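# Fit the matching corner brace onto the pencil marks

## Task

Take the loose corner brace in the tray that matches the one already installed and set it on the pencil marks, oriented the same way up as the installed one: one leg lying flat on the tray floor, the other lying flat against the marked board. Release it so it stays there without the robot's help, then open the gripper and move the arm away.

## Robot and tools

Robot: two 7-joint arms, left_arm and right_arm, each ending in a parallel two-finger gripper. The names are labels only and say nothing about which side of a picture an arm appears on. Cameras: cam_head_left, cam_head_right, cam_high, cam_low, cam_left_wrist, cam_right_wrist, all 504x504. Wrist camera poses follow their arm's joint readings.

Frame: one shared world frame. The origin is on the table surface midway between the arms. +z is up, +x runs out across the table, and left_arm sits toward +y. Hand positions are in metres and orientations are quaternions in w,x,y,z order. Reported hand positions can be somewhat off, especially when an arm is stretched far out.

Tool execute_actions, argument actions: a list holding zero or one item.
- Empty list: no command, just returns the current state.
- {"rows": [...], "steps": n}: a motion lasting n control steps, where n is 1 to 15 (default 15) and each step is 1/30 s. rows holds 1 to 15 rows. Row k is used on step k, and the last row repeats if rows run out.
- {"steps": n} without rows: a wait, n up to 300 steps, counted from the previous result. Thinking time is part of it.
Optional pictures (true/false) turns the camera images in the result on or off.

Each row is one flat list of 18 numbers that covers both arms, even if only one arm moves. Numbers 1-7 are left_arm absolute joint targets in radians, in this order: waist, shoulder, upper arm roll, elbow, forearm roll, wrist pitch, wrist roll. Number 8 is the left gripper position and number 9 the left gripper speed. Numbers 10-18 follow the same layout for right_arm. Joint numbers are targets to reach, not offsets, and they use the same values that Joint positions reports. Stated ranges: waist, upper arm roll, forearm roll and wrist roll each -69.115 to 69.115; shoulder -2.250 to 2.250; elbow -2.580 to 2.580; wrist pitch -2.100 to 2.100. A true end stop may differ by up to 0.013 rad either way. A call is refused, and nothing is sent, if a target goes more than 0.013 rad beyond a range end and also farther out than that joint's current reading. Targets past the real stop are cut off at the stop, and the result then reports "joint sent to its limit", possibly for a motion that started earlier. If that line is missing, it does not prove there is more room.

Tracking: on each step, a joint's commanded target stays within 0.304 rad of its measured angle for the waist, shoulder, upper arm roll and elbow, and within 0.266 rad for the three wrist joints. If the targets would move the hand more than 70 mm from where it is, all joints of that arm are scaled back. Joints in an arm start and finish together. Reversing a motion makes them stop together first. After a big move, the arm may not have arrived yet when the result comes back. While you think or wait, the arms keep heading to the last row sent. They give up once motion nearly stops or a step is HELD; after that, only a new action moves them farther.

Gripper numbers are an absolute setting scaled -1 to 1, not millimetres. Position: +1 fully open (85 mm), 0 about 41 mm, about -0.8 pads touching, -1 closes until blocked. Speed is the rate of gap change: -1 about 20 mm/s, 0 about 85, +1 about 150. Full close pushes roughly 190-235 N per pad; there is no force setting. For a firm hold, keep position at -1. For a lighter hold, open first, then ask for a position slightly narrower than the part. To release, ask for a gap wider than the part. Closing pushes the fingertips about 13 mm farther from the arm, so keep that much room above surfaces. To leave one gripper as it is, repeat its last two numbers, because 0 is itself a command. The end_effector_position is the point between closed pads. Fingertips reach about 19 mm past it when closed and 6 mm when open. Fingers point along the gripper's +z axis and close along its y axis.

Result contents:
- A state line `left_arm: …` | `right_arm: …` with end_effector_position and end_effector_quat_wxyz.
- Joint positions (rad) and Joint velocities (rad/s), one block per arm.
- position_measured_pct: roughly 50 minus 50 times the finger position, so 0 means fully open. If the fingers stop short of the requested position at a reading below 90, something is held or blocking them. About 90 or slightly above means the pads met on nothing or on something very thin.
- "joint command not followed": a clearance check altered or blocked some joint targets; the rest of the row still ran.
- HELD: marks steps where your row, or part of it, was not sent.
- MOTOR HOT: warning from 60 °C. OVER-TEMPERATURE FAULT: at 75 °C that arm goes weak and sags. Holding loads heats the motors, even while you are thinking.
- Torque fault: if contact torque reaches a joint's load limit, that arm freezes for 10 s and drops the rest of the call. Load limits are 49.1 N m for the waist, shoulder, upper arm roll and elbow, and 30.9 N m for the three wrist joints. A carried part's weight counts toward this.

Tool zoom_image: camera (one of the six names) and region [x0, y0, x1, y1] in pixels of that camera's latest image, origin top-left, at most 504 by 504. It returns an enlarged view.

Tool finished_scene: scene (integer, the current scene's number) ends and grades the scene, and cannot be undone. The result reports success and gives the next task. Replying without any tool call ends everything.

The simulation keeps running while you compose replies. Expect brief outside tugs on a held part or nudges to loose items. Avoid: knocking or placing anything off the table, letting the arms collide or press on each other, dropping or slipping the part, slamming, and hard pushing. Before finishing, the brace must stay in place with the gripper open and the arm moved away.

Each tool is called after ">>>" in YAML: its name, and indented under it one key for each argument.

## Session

>>> execute_actions:
  actions: []

Scene clock: 0.00 s of 4600.00 s.
left_arm: end_effector_position=(+0.0451, +0.2224, +0.3971) position_measured_pct=0.0 end_effector_quat_wxyz=(+0.537, +0.761, +0.326, +0.164) | right_arm: end_effector_position=(+0.6997, -0.6826, +0.2907) position_measured_pct=0.0 end_effector_quat_wxyz=(-0.190, -0.372, +0.670, -0.613)
Joint positions: left_arm=[ 1.652 -0.96   0.493  2.5   -0.763  1.115  1.516] | right_arm=[-0.112  1.083  0.312  0.992  1.311  1.075  1.945]
Joint velocities: left_arm=[-0.  0. -0.  0. -0. -0.  0.] | right_arm=[-0.001 -0.001  0.    -0.001 -0.    -0.    -0.   ]
camera_calibration (this result's frames):
cam_left_wrist: T_world_to_cam=[[0.29354, -0.214824, 0.931496, -0.335372], [-0.756268, -0.648204, 0.0888302, 0.194897], [0.584717, -0.730536, -0.352738, 0.424158], [0, 0, 0, 1]] pos_world=[-0.00217298, 0.364149, 0.444702]
cam_right_wrist: T_world_to_cam=[[-0.731124, 0.00262077, -0.68224, 0.703816], [0.66008, 0.25554, -0.706395, -0.0201052], [0.172488, -0.966795, -0.188561, -0.581587], [0, 0, 0, 1]] pos_world=[0.628165, -0.558982, 0.356305]

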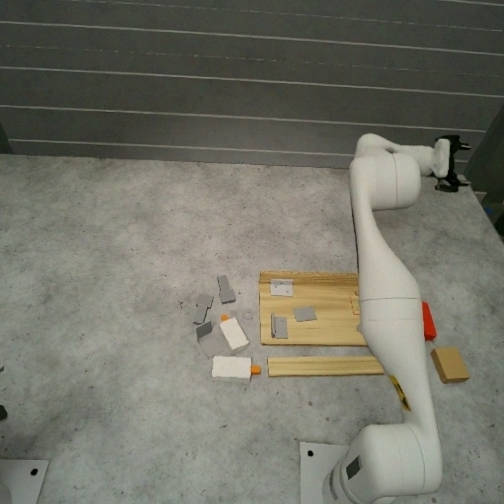

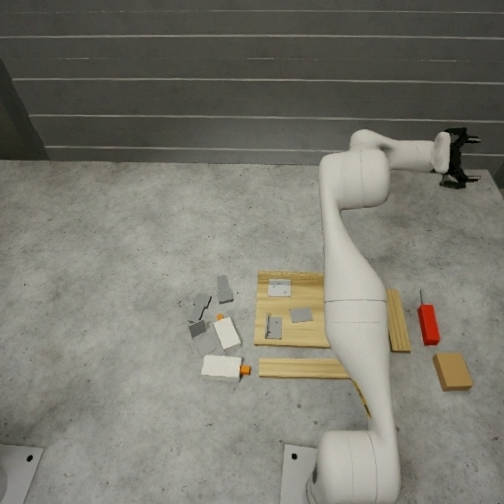

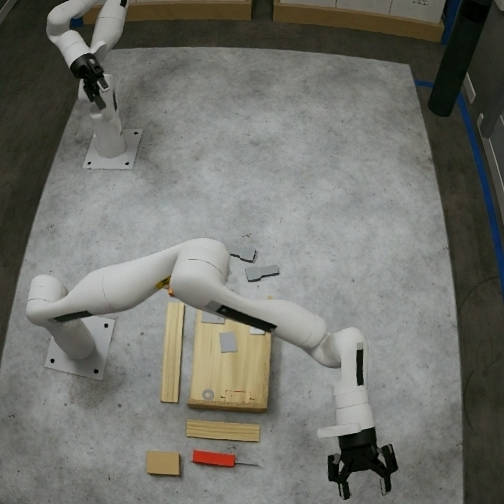

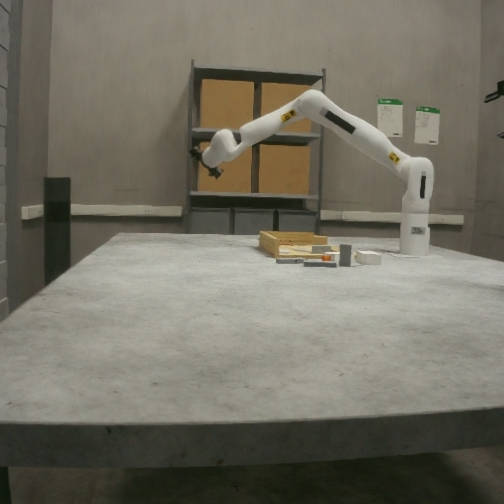

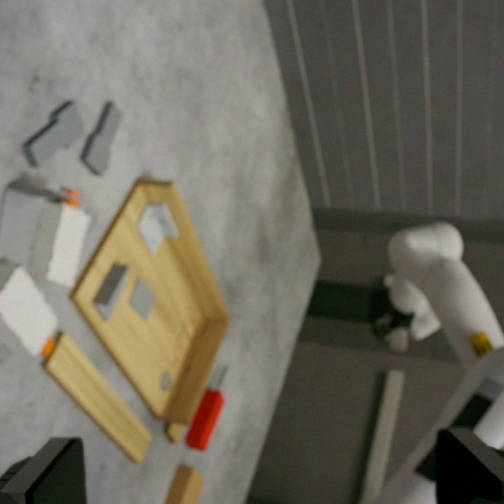

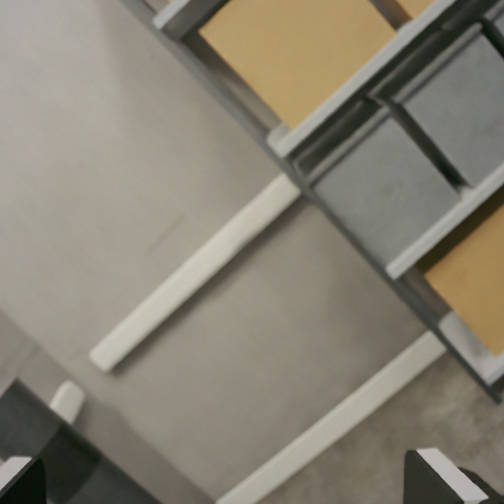

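>>> zoom_image:
  camera: "cam_head_left"
  region: [240, 260, 380, 360]

>>> zoom_image:
  camera: "cam_left_wrist"
  region: [50, 170, 250, 450]

>>> zoom_image:
  camera: "cam_high"
  region: [170, 290, 290, 430]

>>> zoom_image:
  camera: "cam_low"
  region: [250, 220, 390, 280]

Region (240, 260, 380, 360) of cam_head_left's 504x504 image, scaled by 3.600, with more detail than that image has; it fills the top 360 rows of this view, and the rest is white.

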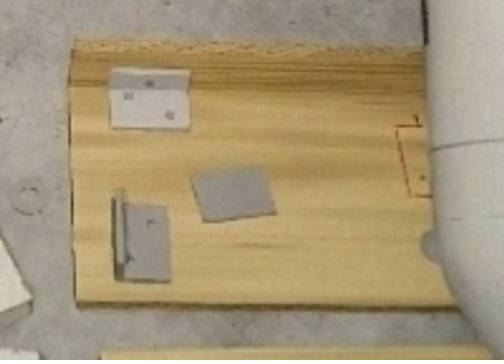

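Region (50, 170, 250, 450) of cam_left_wrist's 504x504 image, scaled by 1.800; it fills the left 360 columns of this view, and the rest is white.

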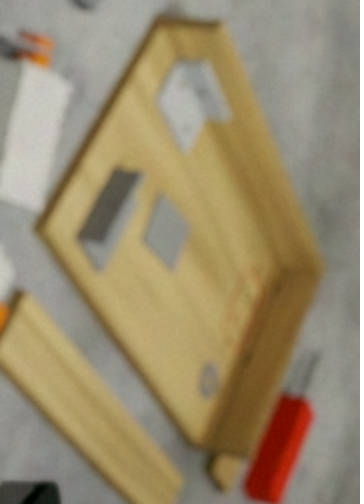

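Region (170, 290, 290, 430) of cam_high's 504x504 image, scaled by 3.600, with more detail than that image has; it fills the left 432 columns of this view, and the rest is white.

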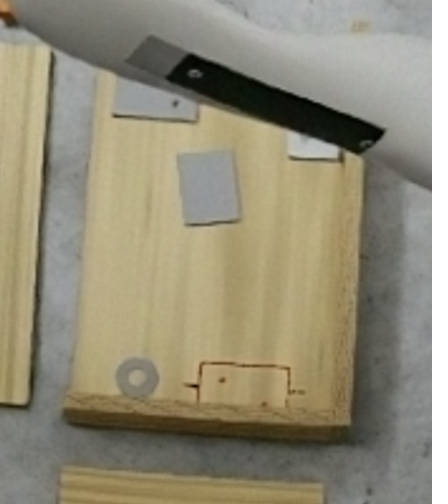

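Region (250, 220, 390, 280) of cam_low's 504x504 image, scaled by 3.600, with more detail than that image has; it fills the top 216 rows of this view, and the rest is white.

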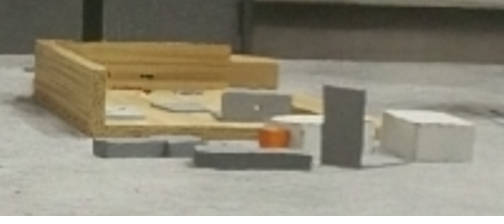

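>>> execute_actions:
  actions:
    - {"rows": [[1.652, -0.96, 0.493, 2.5, -0.763, 1.115, 1.516, 1, 0, -0.4344, 0.4804, 0, 1.8507, 0, 0.8105, 1.2194, -0.3, 0]], "steps": 15}
  pictures: false

>>> execute_actions:
  actions:
    - {"steps": 60}

Scene clock: 64.07 s of 4600.00 s.
left_arm: end_effector_position=(+0.0453, +0.2226, +0.3972) position_measured_pct=0.0 end_effector_quat_wxyz=(+0.537, +0.760, +0.326, +0.165) | right_arm: end_effector_position=(+0.7285, -0.4949, +0.2559) position_measured_pct=36.5 end_effector_quat_wxyz=(+0.006, -0.406, +0.757, -0.512)
Joint positions: left_arm=[ 1.652 -0.96   0.493  2.5   -0.763  1.115  1.516] | right_arm=[-0.269  0.888  0.16   1.183  1.146  0.945  1.779]
Joint velocities: left_arm=[ 0.     0.001  0.001 -0.001  0.     0.    -0.   ] | right_arm=[-0.311 -0.514 -0.302  0.512 -0.447 -0.254 -0.446]
Steps of this call (steps 1 to 90: nothing new was sent; then 60.57 s passed at rest; steps 91 to 105: all 15 steps of this action). Readings (joint positions | what the end effector reports):
91: left_arm=[1.652 -0.960 0.493 2.500 -0.763 1.115 1.516] | right_arm=[-0.113 1.082 0.311 0.993 1.310 1.074 1.944] | left_arm position_measured_pct=0.0 | right_arm position_measured_pct=0.0
92: left_arm=[1.652 -0.960 0.493 2.500 -0.763 1.115 1.516] | right_arm=[-0.117 1.076 0.309 0.999 1.306 1.071 1.941] | left_arm position_measured_pct=0.0 | right_arm position_measured_pct=0.4
94: left_arm=[1.652 -0.960 0.493 2.500 -0.763 1.115 1.516] | right_arm=[-0.140 1.049 0.288 1.024 1.286 1.051 1.920] | left_arm position_measured_pct=0.0 | right_arm position_measured_pct=4.4
98: left_arm=[1.652 -0.960 0.493 2.500 -0.763 1.115 1.516] | right_arm=[-0.191 0.996 0.236 1.076 1.239 1.009 1.873] | left_arm position_measured_pct=0.0 | right_arm position_measured_pct=15.9
105: the state above

Scene clock: 66.07 s of 4600.00 s.
left_arm: end_effector_position=(+0.0453, +0.2226, +0.3972) position_measured_pct=0.0 end_effector_quat_wxyz=(+0.537, +0.760, +0.326, +0.165) | right_arm: end_effector_position=(+0.3995, -0.1747, +0.1300) position_measured_pct=65.1 end_effector_quat_wxyz=(-0.000, -0.000, +1.000, -0.000)
Joint positions: left_arm=[ 1.652 -0.96   0.493  2.5   -0.763  1.115  1.516] | right_arm=[-0.434  0.48   0.     1.851  0.     0.81   1.219]
Joint velocities: left_arm=[ 0.     0.     0.    -0.     0.     0.001  0.   ] | right_arm=[-0.     0.001  0.    -0.002  0.     0.    -0.   ]
Steps of this call (steps 1 to 60: the robot went on to your last target). Readings (joint positions | what the end effector reports):
1: left_arm=[1.652 -0.960 0.493 2.500 -0.763 1.115 1.516] | right_arm=[-0.279 0.871 0.150 1.200 1.130 0.936 1.764] | left_arm position_measured_pct=0.0 | right_arm position_measured_pct=39.7
2: left_arm=[1.652 -0.960 0.493 2.500 -0.763 1.115 1.516] | right_arm=[-0.289 0.853 0.140 1.218 1.115 0.928 1.749] | left_arm position_measured_pct=0.0 | right_arm position_measured_pct=42.9
4: left_arm=[1.652 -0.960 0.493 2.500 -0.763 1.115 1.516] | right_arm=[-0.308 0.815 0.121 1.255 1.082 0.913 1.716] | left_arm position_measured_pct=0.0 | right_arm position_measured_pct=48.8
8: left_arm=[1.652 -0.960 0.493 2.500 -0.763 1.115 1.516] | right_arm=[-0.343 0.732 0.088 1.338 1.009 0.885 1.643] | left_arm position_measured_pct=0.0 | right_arm position_measured_pct=60.7
60: the state above
All arms were judged still, so your last target was given up. Only a new action makes them travel on or press farther. Fingers that are still opening or closing keep moving.
camera_calibration (this result's frames):
cam_left_wrist: T_world_to_cam=[[0.293222, -0.214565, 0.931656, -0.335557], [-0.755979, -0.648578, 0.0885597, 0.195286], [0.58525, -0.73028, -0.352384, 0.42394], [0, 0, 0, 1]] pos_world=[-0.00208632, 0.364254, 0.444719]
cam_right_wrist: T_world_to_cam=[[0.00956752, 0.99948, 0.0307832, 0.158967], [0.999893, -0.00922154, -0.0113617, -0.337562], [-0.0110719, 0.0308886, -0.999462, 0.284031], [0, 0, 0, 1]] pos_world=[0.339149, -0.170771, 0.27515]

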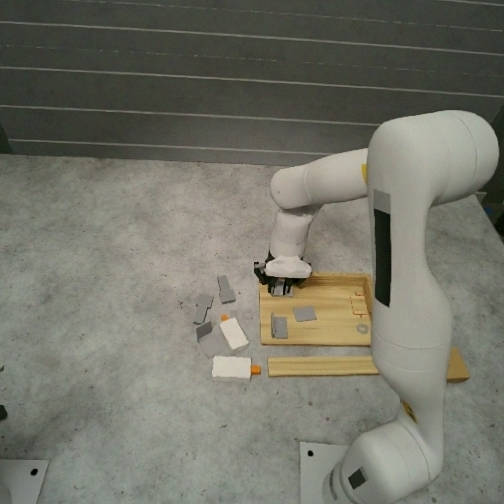

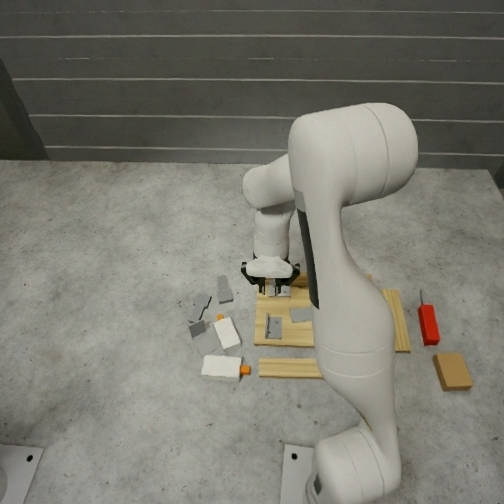

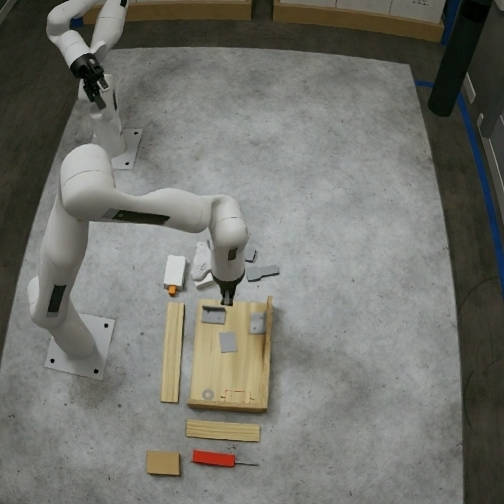

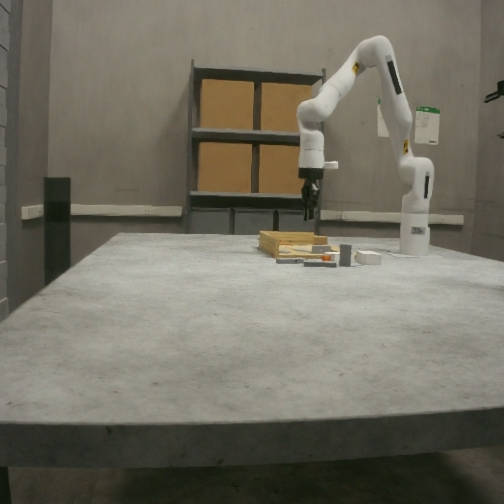

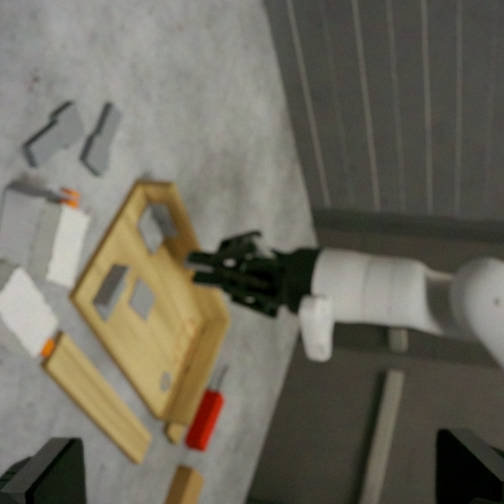

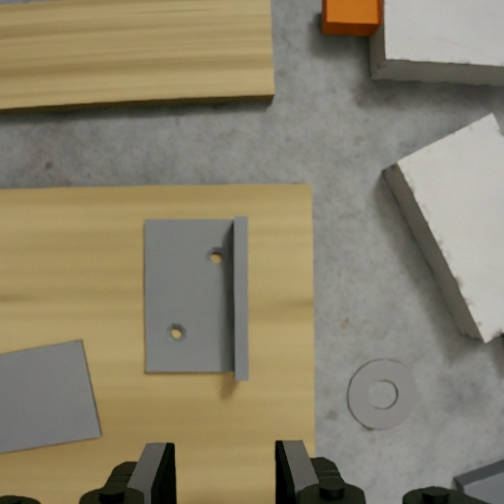

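>>> zoom_image:
  camera: "cam_right_wrist"
  region: [120, 200, 330, 504]

Region (120, 200, 330, 504) of cam_right_wrist's 504x504 image, scaled by 1.658; it fills the left 348 columns of this view, and the rest is white.

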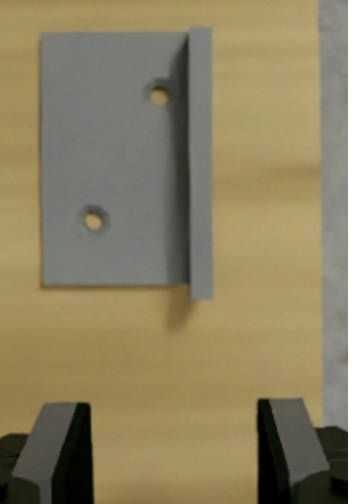

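>>> execute_actions:
  actions:
    - {"rows": [[1.652, -0.96, 0.493, 2.5, -0.763, 1.115, 1.516, 1, 0, -0.4850, 0.5473, 0, 2.0432, 0, 0.5511, 1.1548, -0.3, 0]], "steps": 15}
  pictures: false

>>> execute_actions:
  actions:
    - {"steps": 12}

>>> zoom_image:
  camera: "cam_right_wrist"
  region: [70, 320, 340, 504]

Scene clock: 137.10 s of 4600.00 s.
left_arm: end_effector_position=(+0.0453, +0.2226, +0.3972) position_measured_pct=0.0 end_effector_quat_wxyz=(+0.537, +0.760, +0.326, +0.165) | right_arm: end_effector_position=(+0.3577, -0.1698, +0.0655) position_measured_pct=65.1 end_effector_quat_wxyz=(+0.000, +0.007, +1.000, +0.000)
Joint positions: left_arm=[ 1.652 -0.96   0.493  2.5   -0.763  1.115  1.516] | right_arm=[-0.484  0.546 -0.     2.042 -0.     0.552  1.155]
Joint velocities: left_arm=[-0.001  0.     0.     0.     0.     0.     0.   ] | right_arm=[-0.01   0.008  0.004  0.009  0.001 -0.013 -0.002]
Steps of this call (steps 1 to 90: nothing new was sent; then 67.53 s passed at rest; steps 91 to 105: all 15 steps of this action). Readings (joint positions | what the end effector reports):
91: left_arm=[1.652 -0.960 0.493 2.500 -0.763 1.115 1.516] | right_arm=[-0.435 0.481 0.000 1.851 0.000 0.810 1.219] | left_arm position_measured_pct=0.0 | right_arm position_measured_pct=65.1
92: left_arm=[1.652 -0.960 0.493 2.500 -0.763 1.115 1.516] | right_arm=[-0.436 0.482 0.000 1.856 0.000 0.804 1.218] | left_arm position_measured_pct=0.0 | right_arm position_measured_pct=65.1
94: left_arm=[1.652 -0.960 0.493 2.500 -0.763 1.115 1.516] | right_arm=[-0.444 0.492 0.001 1.881 0.000 0.770 1.209] | left_arm position_measured_pct=0.0 | right_arm position_measured_pct=65.1
98: left_arm=[1.652 -0.960 0.493 2.500 -0.763 1.115 1.516] | right_arm=[-0.470 0.527 -0.000 1.983 -0.000 0.632 1.175] | left_arm position_measured_pct=0.0 | right_arm position_measured_pct=65.1
105: the state above

Scene clock: 137.50 s of 4600.00 s.
left_arm: end_effector_position=(+0.0453, +0.2226, +0.3972) position_measured_pct=0.0 end_effector_quat_wxyz=(+0.537, +0.760, +0.326, +0.165) | right_arm: end_effector_position=(+0.3572, -0.1696, +0.0650) position_measured_pct=65.1 end_effector_quat_wxyz=(+0.000, +0.007, +1.000, +0.000)
Joint positions: left_arm=[ 1.652 -0.96   0.493  2.5   -0.763  1.115  1.516] | right_arm=[-0.485  0.547 -0.     2.043 -0.     0.551  1.155]
Joint velocities: left_arm=[ 0.002 -0.001 -0.     0.     0.    -0.     0.   ] | right_arm=[-0.001 -0.001 -0.001  0.001  0.001  0.    -0.   ]
Steps of this call (steps 1 to 12: the robot went on to your last target). Readings (joint positions | what the end effector reports):
1: left_arm=[1.652 -0.960 0.493 2.500 -0.763 1.115 1.516] | right_arm=[-0.484 0.547 -0.000 2.043 -0.000 0.552 1.155] | left_arm position_measured_pct=0.0 | right_arm position_measured_pct=65.1
2: left_arm=[1.652 -0.960 0.493 2.500 -0.763 1.115 1.516] | right_arm=[-0.484 0.547 -0.000 2.043 -0.000 0.551 1.155] | left_arm position_measured_pct=0.0 | right_arm position_measured_pct=65.1
4: left_arm=[1.652 -0.960 0.493 2.500 -0.763 1.115 1.516] | right_arm=[-0.485 0.547 -0.000 2.043 -0.000 0.551 1.155] | left_arm position_measured_pct=0.0 | right_arm position_measured_pct=65.1
8: left_arm=[1.652 -0.960 0.493 2.500 -0.763 1.115 1.516] | right_arm=[-0.485 0.547 -0.000 2.043 -0.000 0.551 1.155] | left_arm position_measured_pct=0.0 | right_arm position_measured_pct=65.1
12: the state above
camera_calibration (this result's frames):
cam_left_wrist: T_world_to_cam=[[0.293222, -0.214566, 0.931656, -0.335557], [-0.755979, -0.648578, 0.0885596, 0.195286], [0.58525, -0.73028, -0.352384, 0.42394], [0, 0, 0, 1]] pos_world=[-0.00208632, 0.364254, 0.444719]
cam_right_wrist: T_world_to_cam=[[0.0235945, 0.999247, 0.0307949, 0.151175], [0.999665, -0.0232549, -0.0113412, -0.298276], [-0.0106166, 0.0310522, -0.999461, 0.218299], [0, 0, 0, 1]] pos_world=[0.296927, -0.164776, 0.210143]

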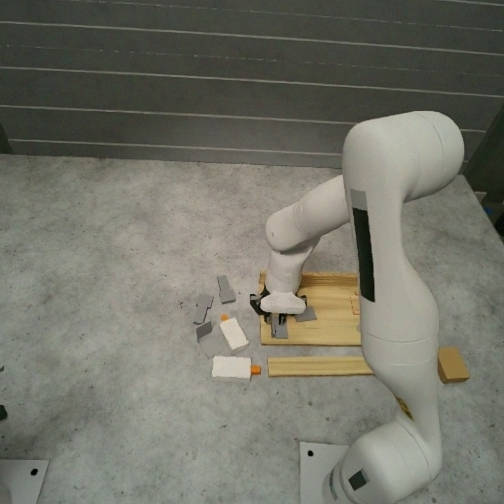

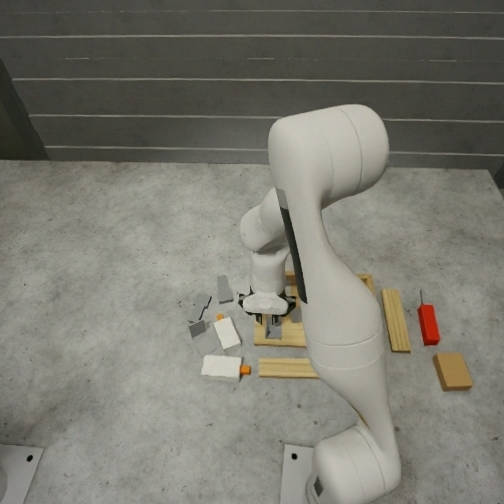

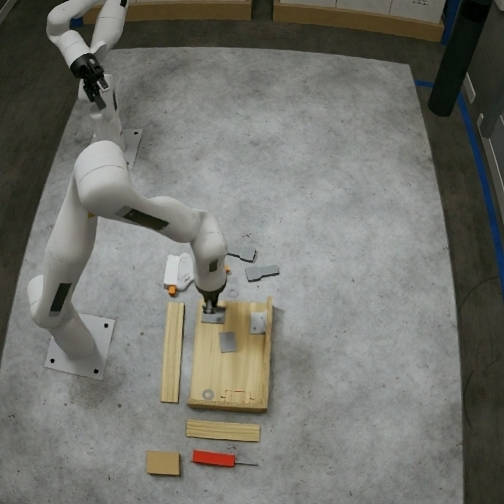

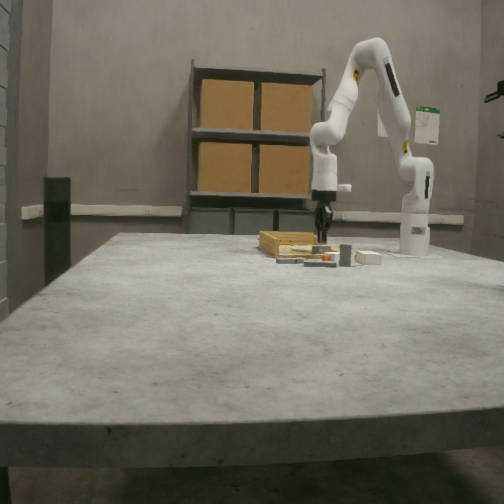

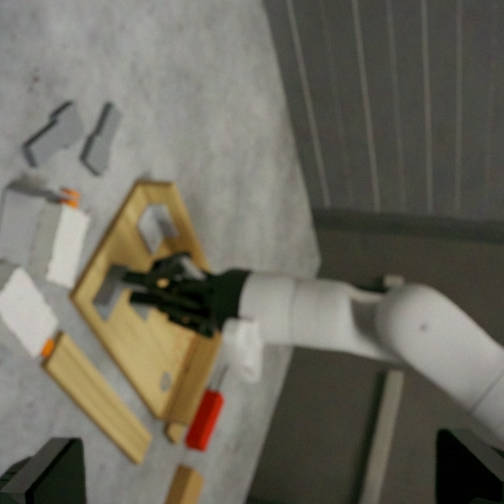

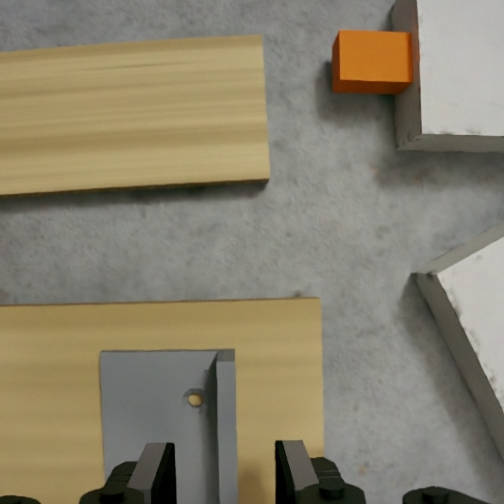

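Region (70, 320, 340, 504) of cam_right_wrist's 504x504 image, scaled by 1.867; it fills the top 343 rows of this view, and the rest is white.

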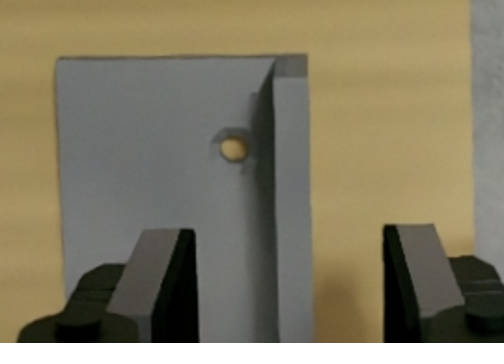

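>>> execute_actions:
  actions:
    - {"rows": [[1.652, -0.96, 0.493, 2.5, -0.763, 1.115, 1.516, 1, 0, -0.4860, 0.5937, 0, 2.0571, 0, 0.4908, 1.1538, -0.3, 0]], "steps": 13}
  pictures: false

>>> execute_actions:
  actions:
    - {"rows": [[1.652, -0.96, 0.493, 2.5, -0.763, 1.115, 1.516, 1, 0, -0.4860, 0.5937, 0, 2.0571, 0, 0.4908, 1.1538, -1, -0.6]], "steps": 15}
  pictures: false

>>> execute_actions:
  actions:
    - {"steps": 15}

>>> zoom_image:
  camera: "cam_low"
  region: [290, 210, 360, 265]

Scene clock: 160.83 s of 4600.00 s.
left_arm: end_effector_position=(+0.0453, +0.2226, +0.3972) position_measured_pct=0.0 end_effector_quat_wxyz=(+0.537, +0.760, +0.326, +0.165) | right_arm: end_effector_position=(+0.3572, -0.1692, +0.0453) position_measured_pct=65.1 end_effector_quat_wxyz=(+0.000, +0.007, +1.000, +0.000)
Joint positions: left_arm=[ 1.652 -0.96   0.493  2.5   -0.763  1.115  1.516] | right_arm=[-0.486  0.593 -0.     2.057  0.     0.491  1.154]
Joint velocities: left_arm=[-0.002  0.     0.    -0.001  0.    -0.     0.   ] | right_arm=[-0.001  0.009 -0.     0.002 -0.    -0.003 -0.   ]
Steps of this call (steps 1 to 15: the robot went on to your last target; steps 16 to 90: nothing new was sent; then 19.90 s passed at rest; steps 91 to 103: all 13 steps of this action). Readings (joint positions | what the end effector reports):
91: left_arm=[1.652 -0.960 0.493 2.500 -0.763 1.115 1.516] | right_arm=[-0.485 0.548 0.000 2.043 -0.000 0.550 1.155] | left_arm position_measured_pct=0.0 | right_arm position_measured_pct=65.1
92: left_arm=[1.652 -0.960 0.493 2.500 -0.763 1.115 1.516] | right_arm=[-0.485 0.554 0.000 2.044 0.000 0.545 1.155] | left_arm position_measured_pct=0.0 | right_arm position_measured_pct=65.1
94: left_arm=[1.652 -0.960 0.493 2.500 -0.763 1.115 1.516] | right_arm=[-0.486 0.576 0.000 2.051 0.000 0.518 1.154] | left_arm position_measured_pct=0.0 | right_arm position_measured_pct=65.1
98: left_arm=[1.652 -0.960 0.493 2.500 -0.763 1.115 1.516] | right_arm=[-0.486 0.590 -0.000 2.057 -0.000 0.493 1.154] | left_arm position_measured_pct=0.0 | right_arm position_measured_pct=65.1
103: the state above

Scene clock: 161.33 s of 4600.00 s.
left_arm: end_effector_position=(+0.0453, +0.2226, +0.3972) position_measured_pct=0.0 end_effector_quat_wxyz=(+0.537, +0.760, +0.326, +0.165) | right_arm: end_effector_position=(+0.3571, -0.1692, +0.0451) position_measured_pct=84.9 end_effector_quat_wxyz=(+0.000, +0.007, +1.000, +0.000)
Joint positions: left_arm=[ 1.652 -0.96   0.493  2.5   -0.763  1.115  1.516] | right_arm=[-0.486  0.594 -0.     2.057 -0.     0.491  1.154]
Joint velocities: left_arm=[ 0.    -0.001  0.     0.001  0.     0.    -0.   ] | right_arm=[-0.    -0.003  0.     0.001  0.001  0.003  0.   ]
Steps of this call (steps 1 to 15: all 15 steps of this action). Readings (joint positions | what the end effector reports):
1: left_arm=[1.652 -0.960 0.493 2.500 -0.763 1.115 1.516] | right_arm=[-0.486 0.593 -0.000 2.057 0.000 0.491 1.154] | left_arm position_measured_pct=0.0 | right_arm position_measured_pct=65.1
2: left_arm=[1.652 -0.960 0.493 2.500 -0.763 1.115 1.516] | right_arm=[-0.486 0.593 -0.000 2.057 0.000 0.491 1.154] | left_arm position_measured_pct=0.0 | right_arm position_measured_pct=65.5
4: left_arm=[1.652 -0.960 0.493 2.500 -0.763 1.115 1.516] | right_arm=[-0.486 0.593 -0.000 2.057 0.000 0.491 1.154] | left_arm position_measured_pct=0.0 | right_arm position_measured_pct=67.5
8: left_arm=[1.652 -0.960 0.493 2.500 -0.763 1.115 1.516] | right_arm=[-0.486 0.594 -0.000 2.057 0.000 0.491 1.154] | left_arm position_measured_pct=0.0 | right_arm position_measured_pct=73.4
15: the state above

Scene clock: 161.83 s of 4600.00 s.
left_arm: end_effector_position=(+0.0453, +0.2226, +0.3972) position_measured_pct=0.0 end_effector_quat_wxyz=(+0.537, +0.760, +0.326, +0.165) | right_arm: end_effector_position=(+0.3571, -0.1692, +0.0453) position_measured_pct=89.7 end_effector_quat_wxyz=(+0.000, +0.007, +1.000, +0.000)
Joint positions: left_arm=[ 1.652 -0.96   0.493  2.5   -0.763  1.115  1.516] | right_arm=[-0.486  0.593 -0.     2.057 -0.     0.491  1.154]
Joint velocities: left_arm=[ 0.    -0.001  0.    -0.    -0.    -0.     0.   ] | right_arm=[ 0.001  0.003 -0.001  0.001  0.001 -0.     0.   ]
Steps of this call (steps 1 to 15: the robot went on to your last target). Readings (joint positions | what the end effector reports):
1: left_arm=[1.652 -0.960 0.493 2.500 -0.763 1.115 1.516] | right_arm=[-0.486 0.593 -0.000 2.057 -0.000 0.491 1.154] | left_arm position_measured_pct=0.0 | right_arm position_measured_pct=86.1
2: left_arm=[1.652 -0.960 0.493 2.500 -0.763 1.115 1.516] | right_arm=[-0.486 0.593 -0.000 2.057 -0.000 0.491 1.154] | left_arm position_measured_pct=0.0 | right_arm position_measured_pct=86.5
4: left_arm=[1.652 -0.960 0.493 2.500 -0.763 1.115 1.516] | right_arm=[-0.486 0.593 -0.000 2.057 -0.000 0.491 1.154] | left_arm position_measured_pct=0.0 | right_arm position_measured_pct=88.1
8: left_arm=[1.652 -0.960 0.493 2.500 -0.763 1.115 1.516] | right_arm=[-0.486 0.593 -0.000 2.057 -0.000 0.491 1.154] | left_arm position_measured_pct=0.0 | right_arm position_measured_pct=89.7
15: the state above
All arms were judged still, so your last target was given up. Only a new action makes them travel on or press farther. Fingers that are still opening or closing keep moving.
camera_calibration (this result's frames):
cam_left_wrist: T_world_to_cam=[[0.293222, -0.214565, 0.931656, -0.335557], [-0.755979, -0.648578, 0.0885594, 0.195286], [0.58525, -0.73028, -0.352384, 0.42394], [0, 0, 0, 1]] pos_world=[-0.00208632, 0.364254, 0.444719]
cam_right_wrist: T_world_to_cam=[[0.0235551, 0.999245, 0.0308923, 0.151418], [0.999668, -0.0232205, -0.0111479, -0.298355], [-0.0104222, 0.0311446, -0.999461, 0.198494], [0, 0, 0, 1]] pos_world=[0.296758, -0.164413, 0.190383]

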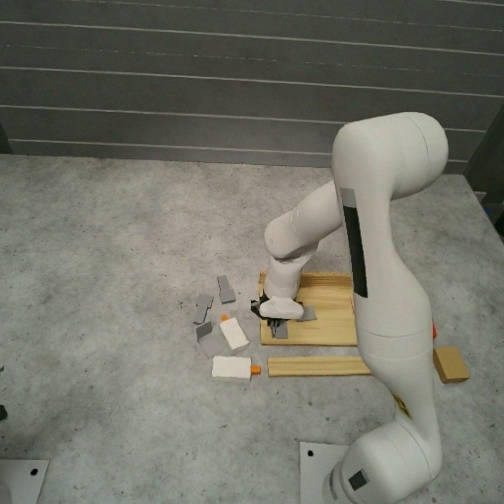

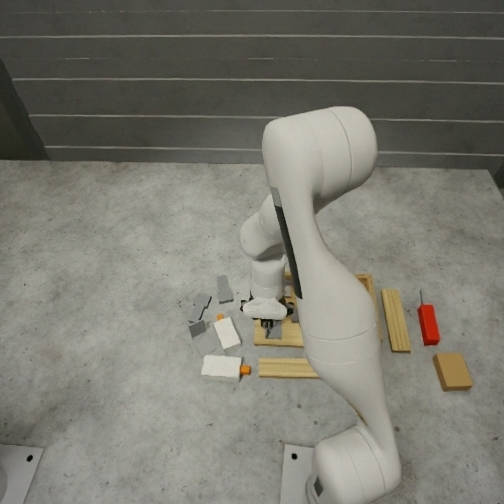

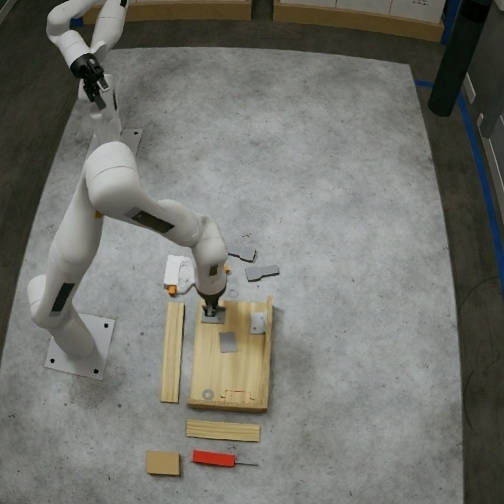

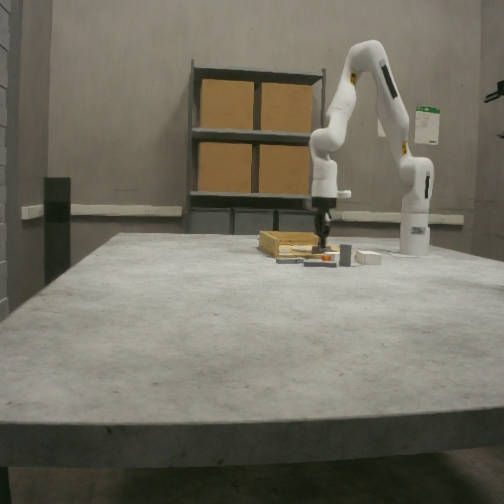

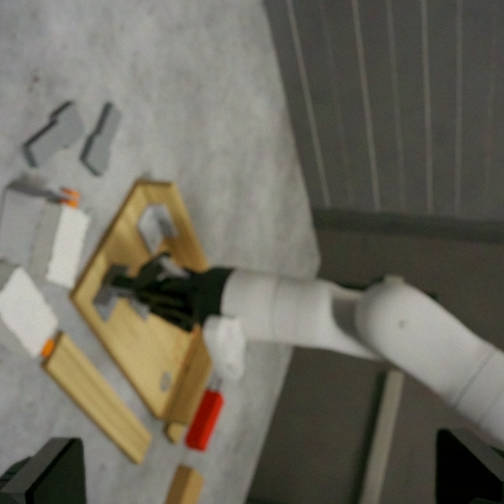

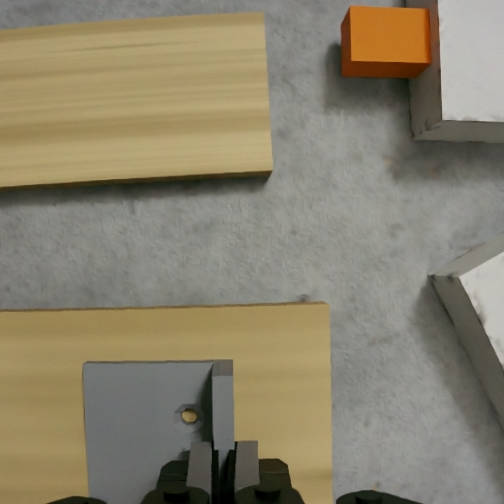

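Region (290, 210, 360, 265) of cam_low's 504x504 image, scaled by 7.200, with more detail than that image has; it fills the top 396 rows of this view, and the rest is white.

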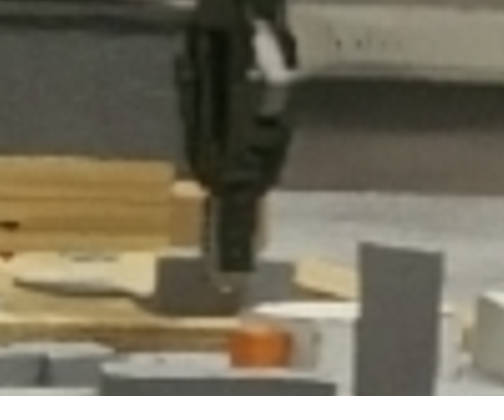

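>>> execute_actions:
  actions:
    - {"rows": [[1.652, -0.96, 0.493, 2.5, -0.763, 1.115, 1.516, 1, 0, -0.4860, 0.4506, 0, 2.0001, 0, 0.6909, 1.1538, -1, -0.6]], "steps": 11}
  pictures: false

>>> execute_actions:
  actions:
    - {"rows": [[1.652, -0.96, 0.493, 2.5, -0.763, 1.115, 1.516, 1, 0, 0.0723, 0.4298, 0, 1.8986, 0, 0.8133, -1.4155, -1, -0.6]], "steps": 15}
  pictures: false

>>> execute_actions:
  actions:
    - {"steps": 65}

Scene clock: 212.10 s of 4600.00 s.
left_arm: end_effector_position=(+0.0453, +0.2226, +0.3972) position_measured_pct=0.0 end_effector_quat_wxyz=(+0.537, +0.760, +0.326, +0.165) | right_arm: end_effector_position=(+0.3566, -0.1695, +0.1073) position_measured_pct=89.7 end_effector_quat_wxyz=(-0.002, +0.007, +1.000, -0.001)
Joint positions: left_arm=[ 1.652 -0.96   0.493  2.5   -0.763  1.115  1.516] | right_arm=[-0.486  0.457  0.     2.001  0.     0.688  1.154]
Joint velocities: left_arm=[ 0.002 -0.    -0.     0.    -0.    -0.     0.   ] | right_arm=[ 0.    -0.045 -0.    -0.02   0.     0.084 -0.   ]
Steps of this call (steps 1 to 90: nothing new was sent; then 46.90 s passed at rest; steps 91 to 101: all 11 steps of this action). Readings (joint positions | what the end effector reports):
91: left_arm=[1.652 -0.960 0.493 2.500 -0.763 1.115 1.516] | right_arm=[-0.486 0.592 -0.000 2.057 -0.000 0.492 1.154] | left_arm position_measured_pct=0.0 | right_arm position_measured_pct=89.7
92: left_arm=[1.652 -0.960 0.493 2.500 -0.763 1.115 1.516] | right_arm=[-0.486 0.587 -0.000 2.055 -0.000 0.498 1.154] | left_arm position_measured_pct=0.0 | right_arm position_measured_pct=89.7
94: left_arm=[1.652 -0.960 0.493 2.500 -0.763 1.115 1.516] | right_arm=[-0.486 0.558 -0.000 2.046 -0.000 0.533 1.154] | left_arm position_measured_pct=0.0 | right_arm position_measured_pct=89.7
98: left_arm=[1.652 -0.960 0.493 2.500 -0.763 1.115 1.516] | right_arm=[-0.486 0.477 0.000 2.011 -0.000 0.652 1.154] | left_arm position_measured_pct=0.0 | right_arm position_measured_pct=89.7
101: the state above

Scene clock: 212.60 s of 4600.00 s.
left_arm: end_effector_position=(+0.0453, +0.2226, +0.3972) position_measured_pct=0.0 end_effector_quat_wxyz=(+0.537, +0.760, +0.326, +0.165) | right_arm: end_effector_position=(+0.3947, -0.2984, +0.1322) position_measured_pct=89.7 end_effector_quat_wxyz=(-0.000, +0.323, +0.947, +0.000)
Joint positions: left_arm=[ 1.652 -0.96   0.493  2.5   -0.763  1.115  1.516] | right_arm=[-0.14   0.436 -0.001  1.923 -0.     0.784  0.855]
Joint velocities: left_arm=[-0.001 -0.001  0.    -0.001  0.     0.001 -0.   ] | right_arm=[ 0.857 -0.023  0.002 -0.103  0.001  0.122 -0.843]
Steps of this call (steps 1 to 15: all 15 steps of this action). Readings (joint positions | what the end effector reports):
1: left_arm=[1.652 -0.960 0.493 2.500 -0.763 1.115 1.516] | right_arm=[-0.485 0.456 -0.000 2.000 -0.000 0.690 1.153] | left_arm position_measured_pct=0.0 | right_arm position_measured_pct=89.7
2: left_arm=[1.652 -0.960 0.493 2.500 -0.763 1.115 1.516] | right_arm=[-0.479 0.454 -0.001 1.999 -0.001 0.692 1.150] | left_arm position_measured_pct=0.0 | right_arm position_measured_pct=89.7
4: left_arm=[1.652 -0.960 0.493 2.500 -0.763 1.115 1.516] | right_arm=[-0.450 0.451 -0.003 1.990 -0.001 0.704 1.128] | left_arm position_measured_pct=0.0 | right_arm position_measured_pct=89.7
8: left_arm=[1.652 -0.960 0.493 2.500 -0.763 1.115 1.516] | right_arm=[-0.340 0.443 -0.001 1.957 -0.000 0.743 1.034] | left_arm position_measured_pct=0.0 | right_arm position_measured_pct=89.7
15: the state above

Scene clock: 214.77 s of 4600.00 s.
left_arm: end_effector_position=(+0.0453, +0.2226, +0.3972) position_measured_pct=0.0 end_effector_quat_wxyz=(+0.537, +0.760, +0.326, +0.165) | right_arm: end_effector_position=(+0.3896, -0.3838, +0.1400) position_measured_pct=89.7 end_effector_quat_wxyz=(-0.000, +1.000, +0.000, -0.000)
Joint positions: left_arm=[ 1.652 -0.96   0.493  2.5   -0.763  1.115  1.516] | right_arm=[ 0.072  0.43  -0.     1.899 -0.     0.813 -1.415]
Joint velocities: left_arm=[ 0.    -0.    -0.    -0.001  0.     0.    -0.   ] | right_arm=[-0.    -0.001 -0.001 -0.     0.    -0.    -0.002]
Steps of this call (steps 1 to 65: the robot went on to your last target). Readings (joint positions | what the end effector reports):
1: left_arm=[1.652 -0.960 0.493 2.500 -0.763 1.115 1.516] | right_arm=[-0.112 0.435 -0.000 1.919 -0.000 0.788 0.826] | left_arm position_measured_pct=0.0 | right_arm position_measured_pct=89.7
2: left_arm=[1.652 -0.960 0.493 2.500 -0.763 1.115 1.516] | right_arm=[-0.083 0.434 -0.000 1.916 -0.000 0.792 0.792] | left_arm position_measured_pct=0.0 | right_arm position_measured_pct=89.7
4: left_arm=[1.652 -0.960 0.493 2.500 -0.763 1.115 1.516] | right_arm=[-0.031 0.433 0.001 1.910 0.000 0.799 0.714] | left_arm position_measured_pct=0.0 | right_arm position_measured_pct=89.7
8: left_arm=[1.652 -0.960 0.493 2.500 -0.763 1.115 1.516] | right_arm=[0.032 0.431 0.002 1.903 0.000 0.808 0.552] | left_arm position_measured_pct=0.0 | right_arm position_measured_pct=89.7
65: the state above
camera_calibration (this result's frames):
cam_left_wrist: T_world_to_cam=[[0.293222, -0.214566, 0.931656, -0.335557], [-0.755979, -0.648578, 0.0885593, 0.195286], [0.58525, -0.730279, -0.352384, 0.42394], [0, 0, 0, 1]] pos_world=[-0.0020863, 0.364254, 0.444719]
cam_right_wrist: T_world_to_cam=[[-0.00942631, -0.999482, 0.0307718, -0.39205], [-0.999895, 0.00908377, -0.0112526, 0.456659], [0.0109672, -0.0308746, -0.999463, 0.268059], [0, 0, 0, 1]] pos_world=[0.449976, -0.387719, 0.285117]

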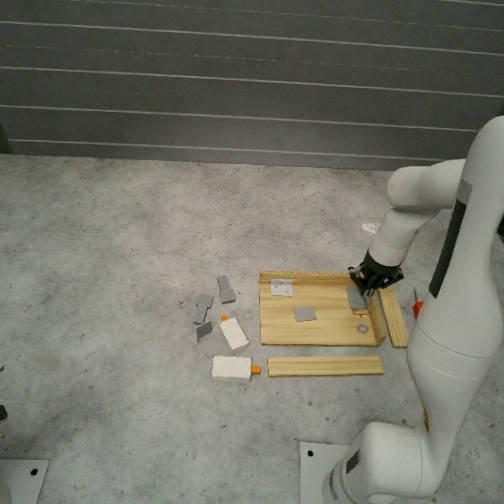

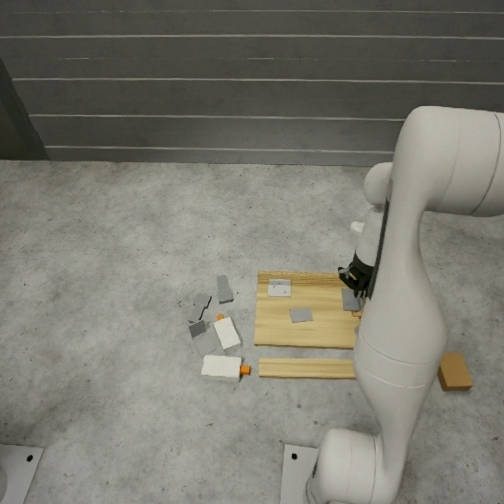

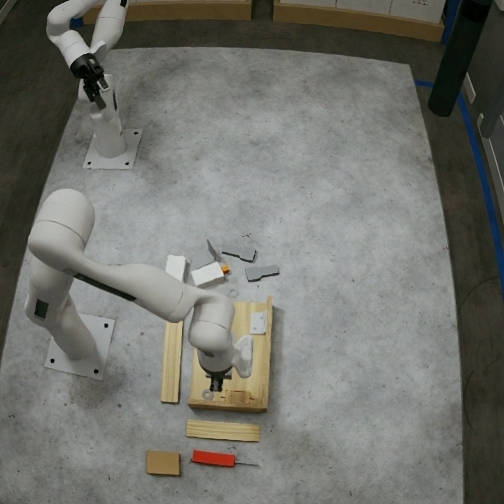

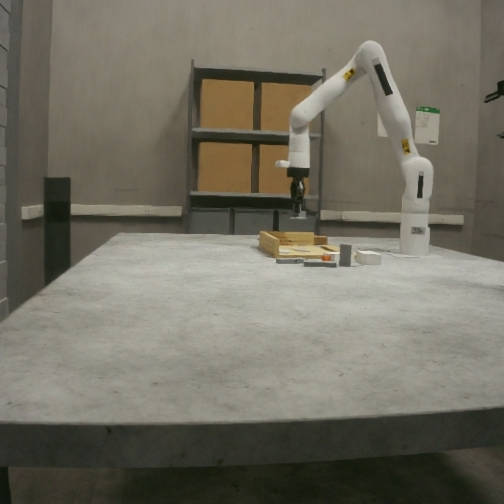

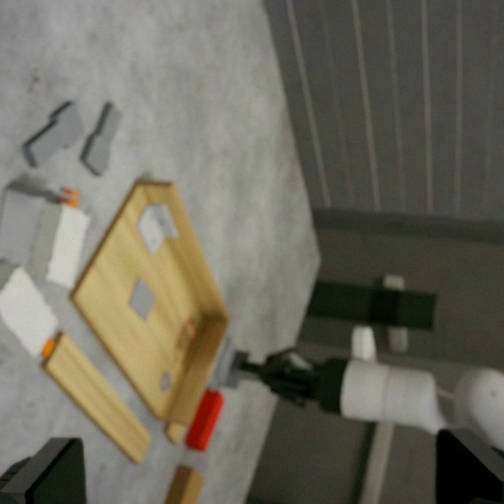

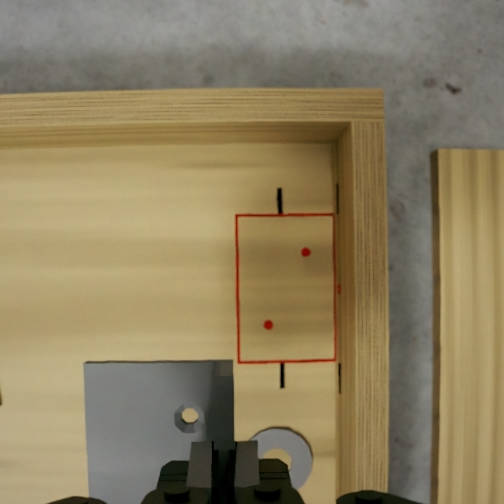

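>>> zoom_image:
  camera: "cam_right_wrist"
  region: [200, 170, 460, 400]

>>> zoom_image:
  camera: "cam_right_wrist"
  region: [60, 340, 340, 504]

Region (200, 170, 460, 400) of cam_right_wrist's 504x504 image, scaled by 1.938; it fills the top 446 rows of this view, and the rest is white.

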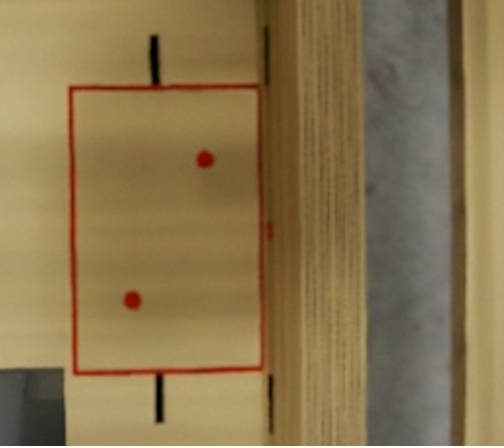

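Region (60, 340, 340, 504) of cam_right_wrist's 504x504 image, scaled by 1.800; it fills the top 295 rows of this view, and the rest is white.

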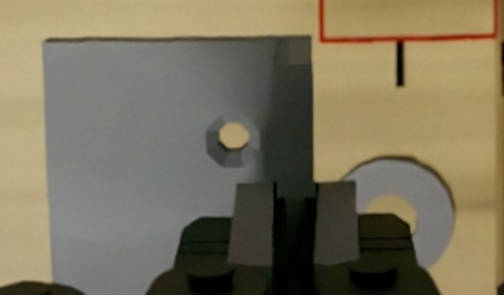

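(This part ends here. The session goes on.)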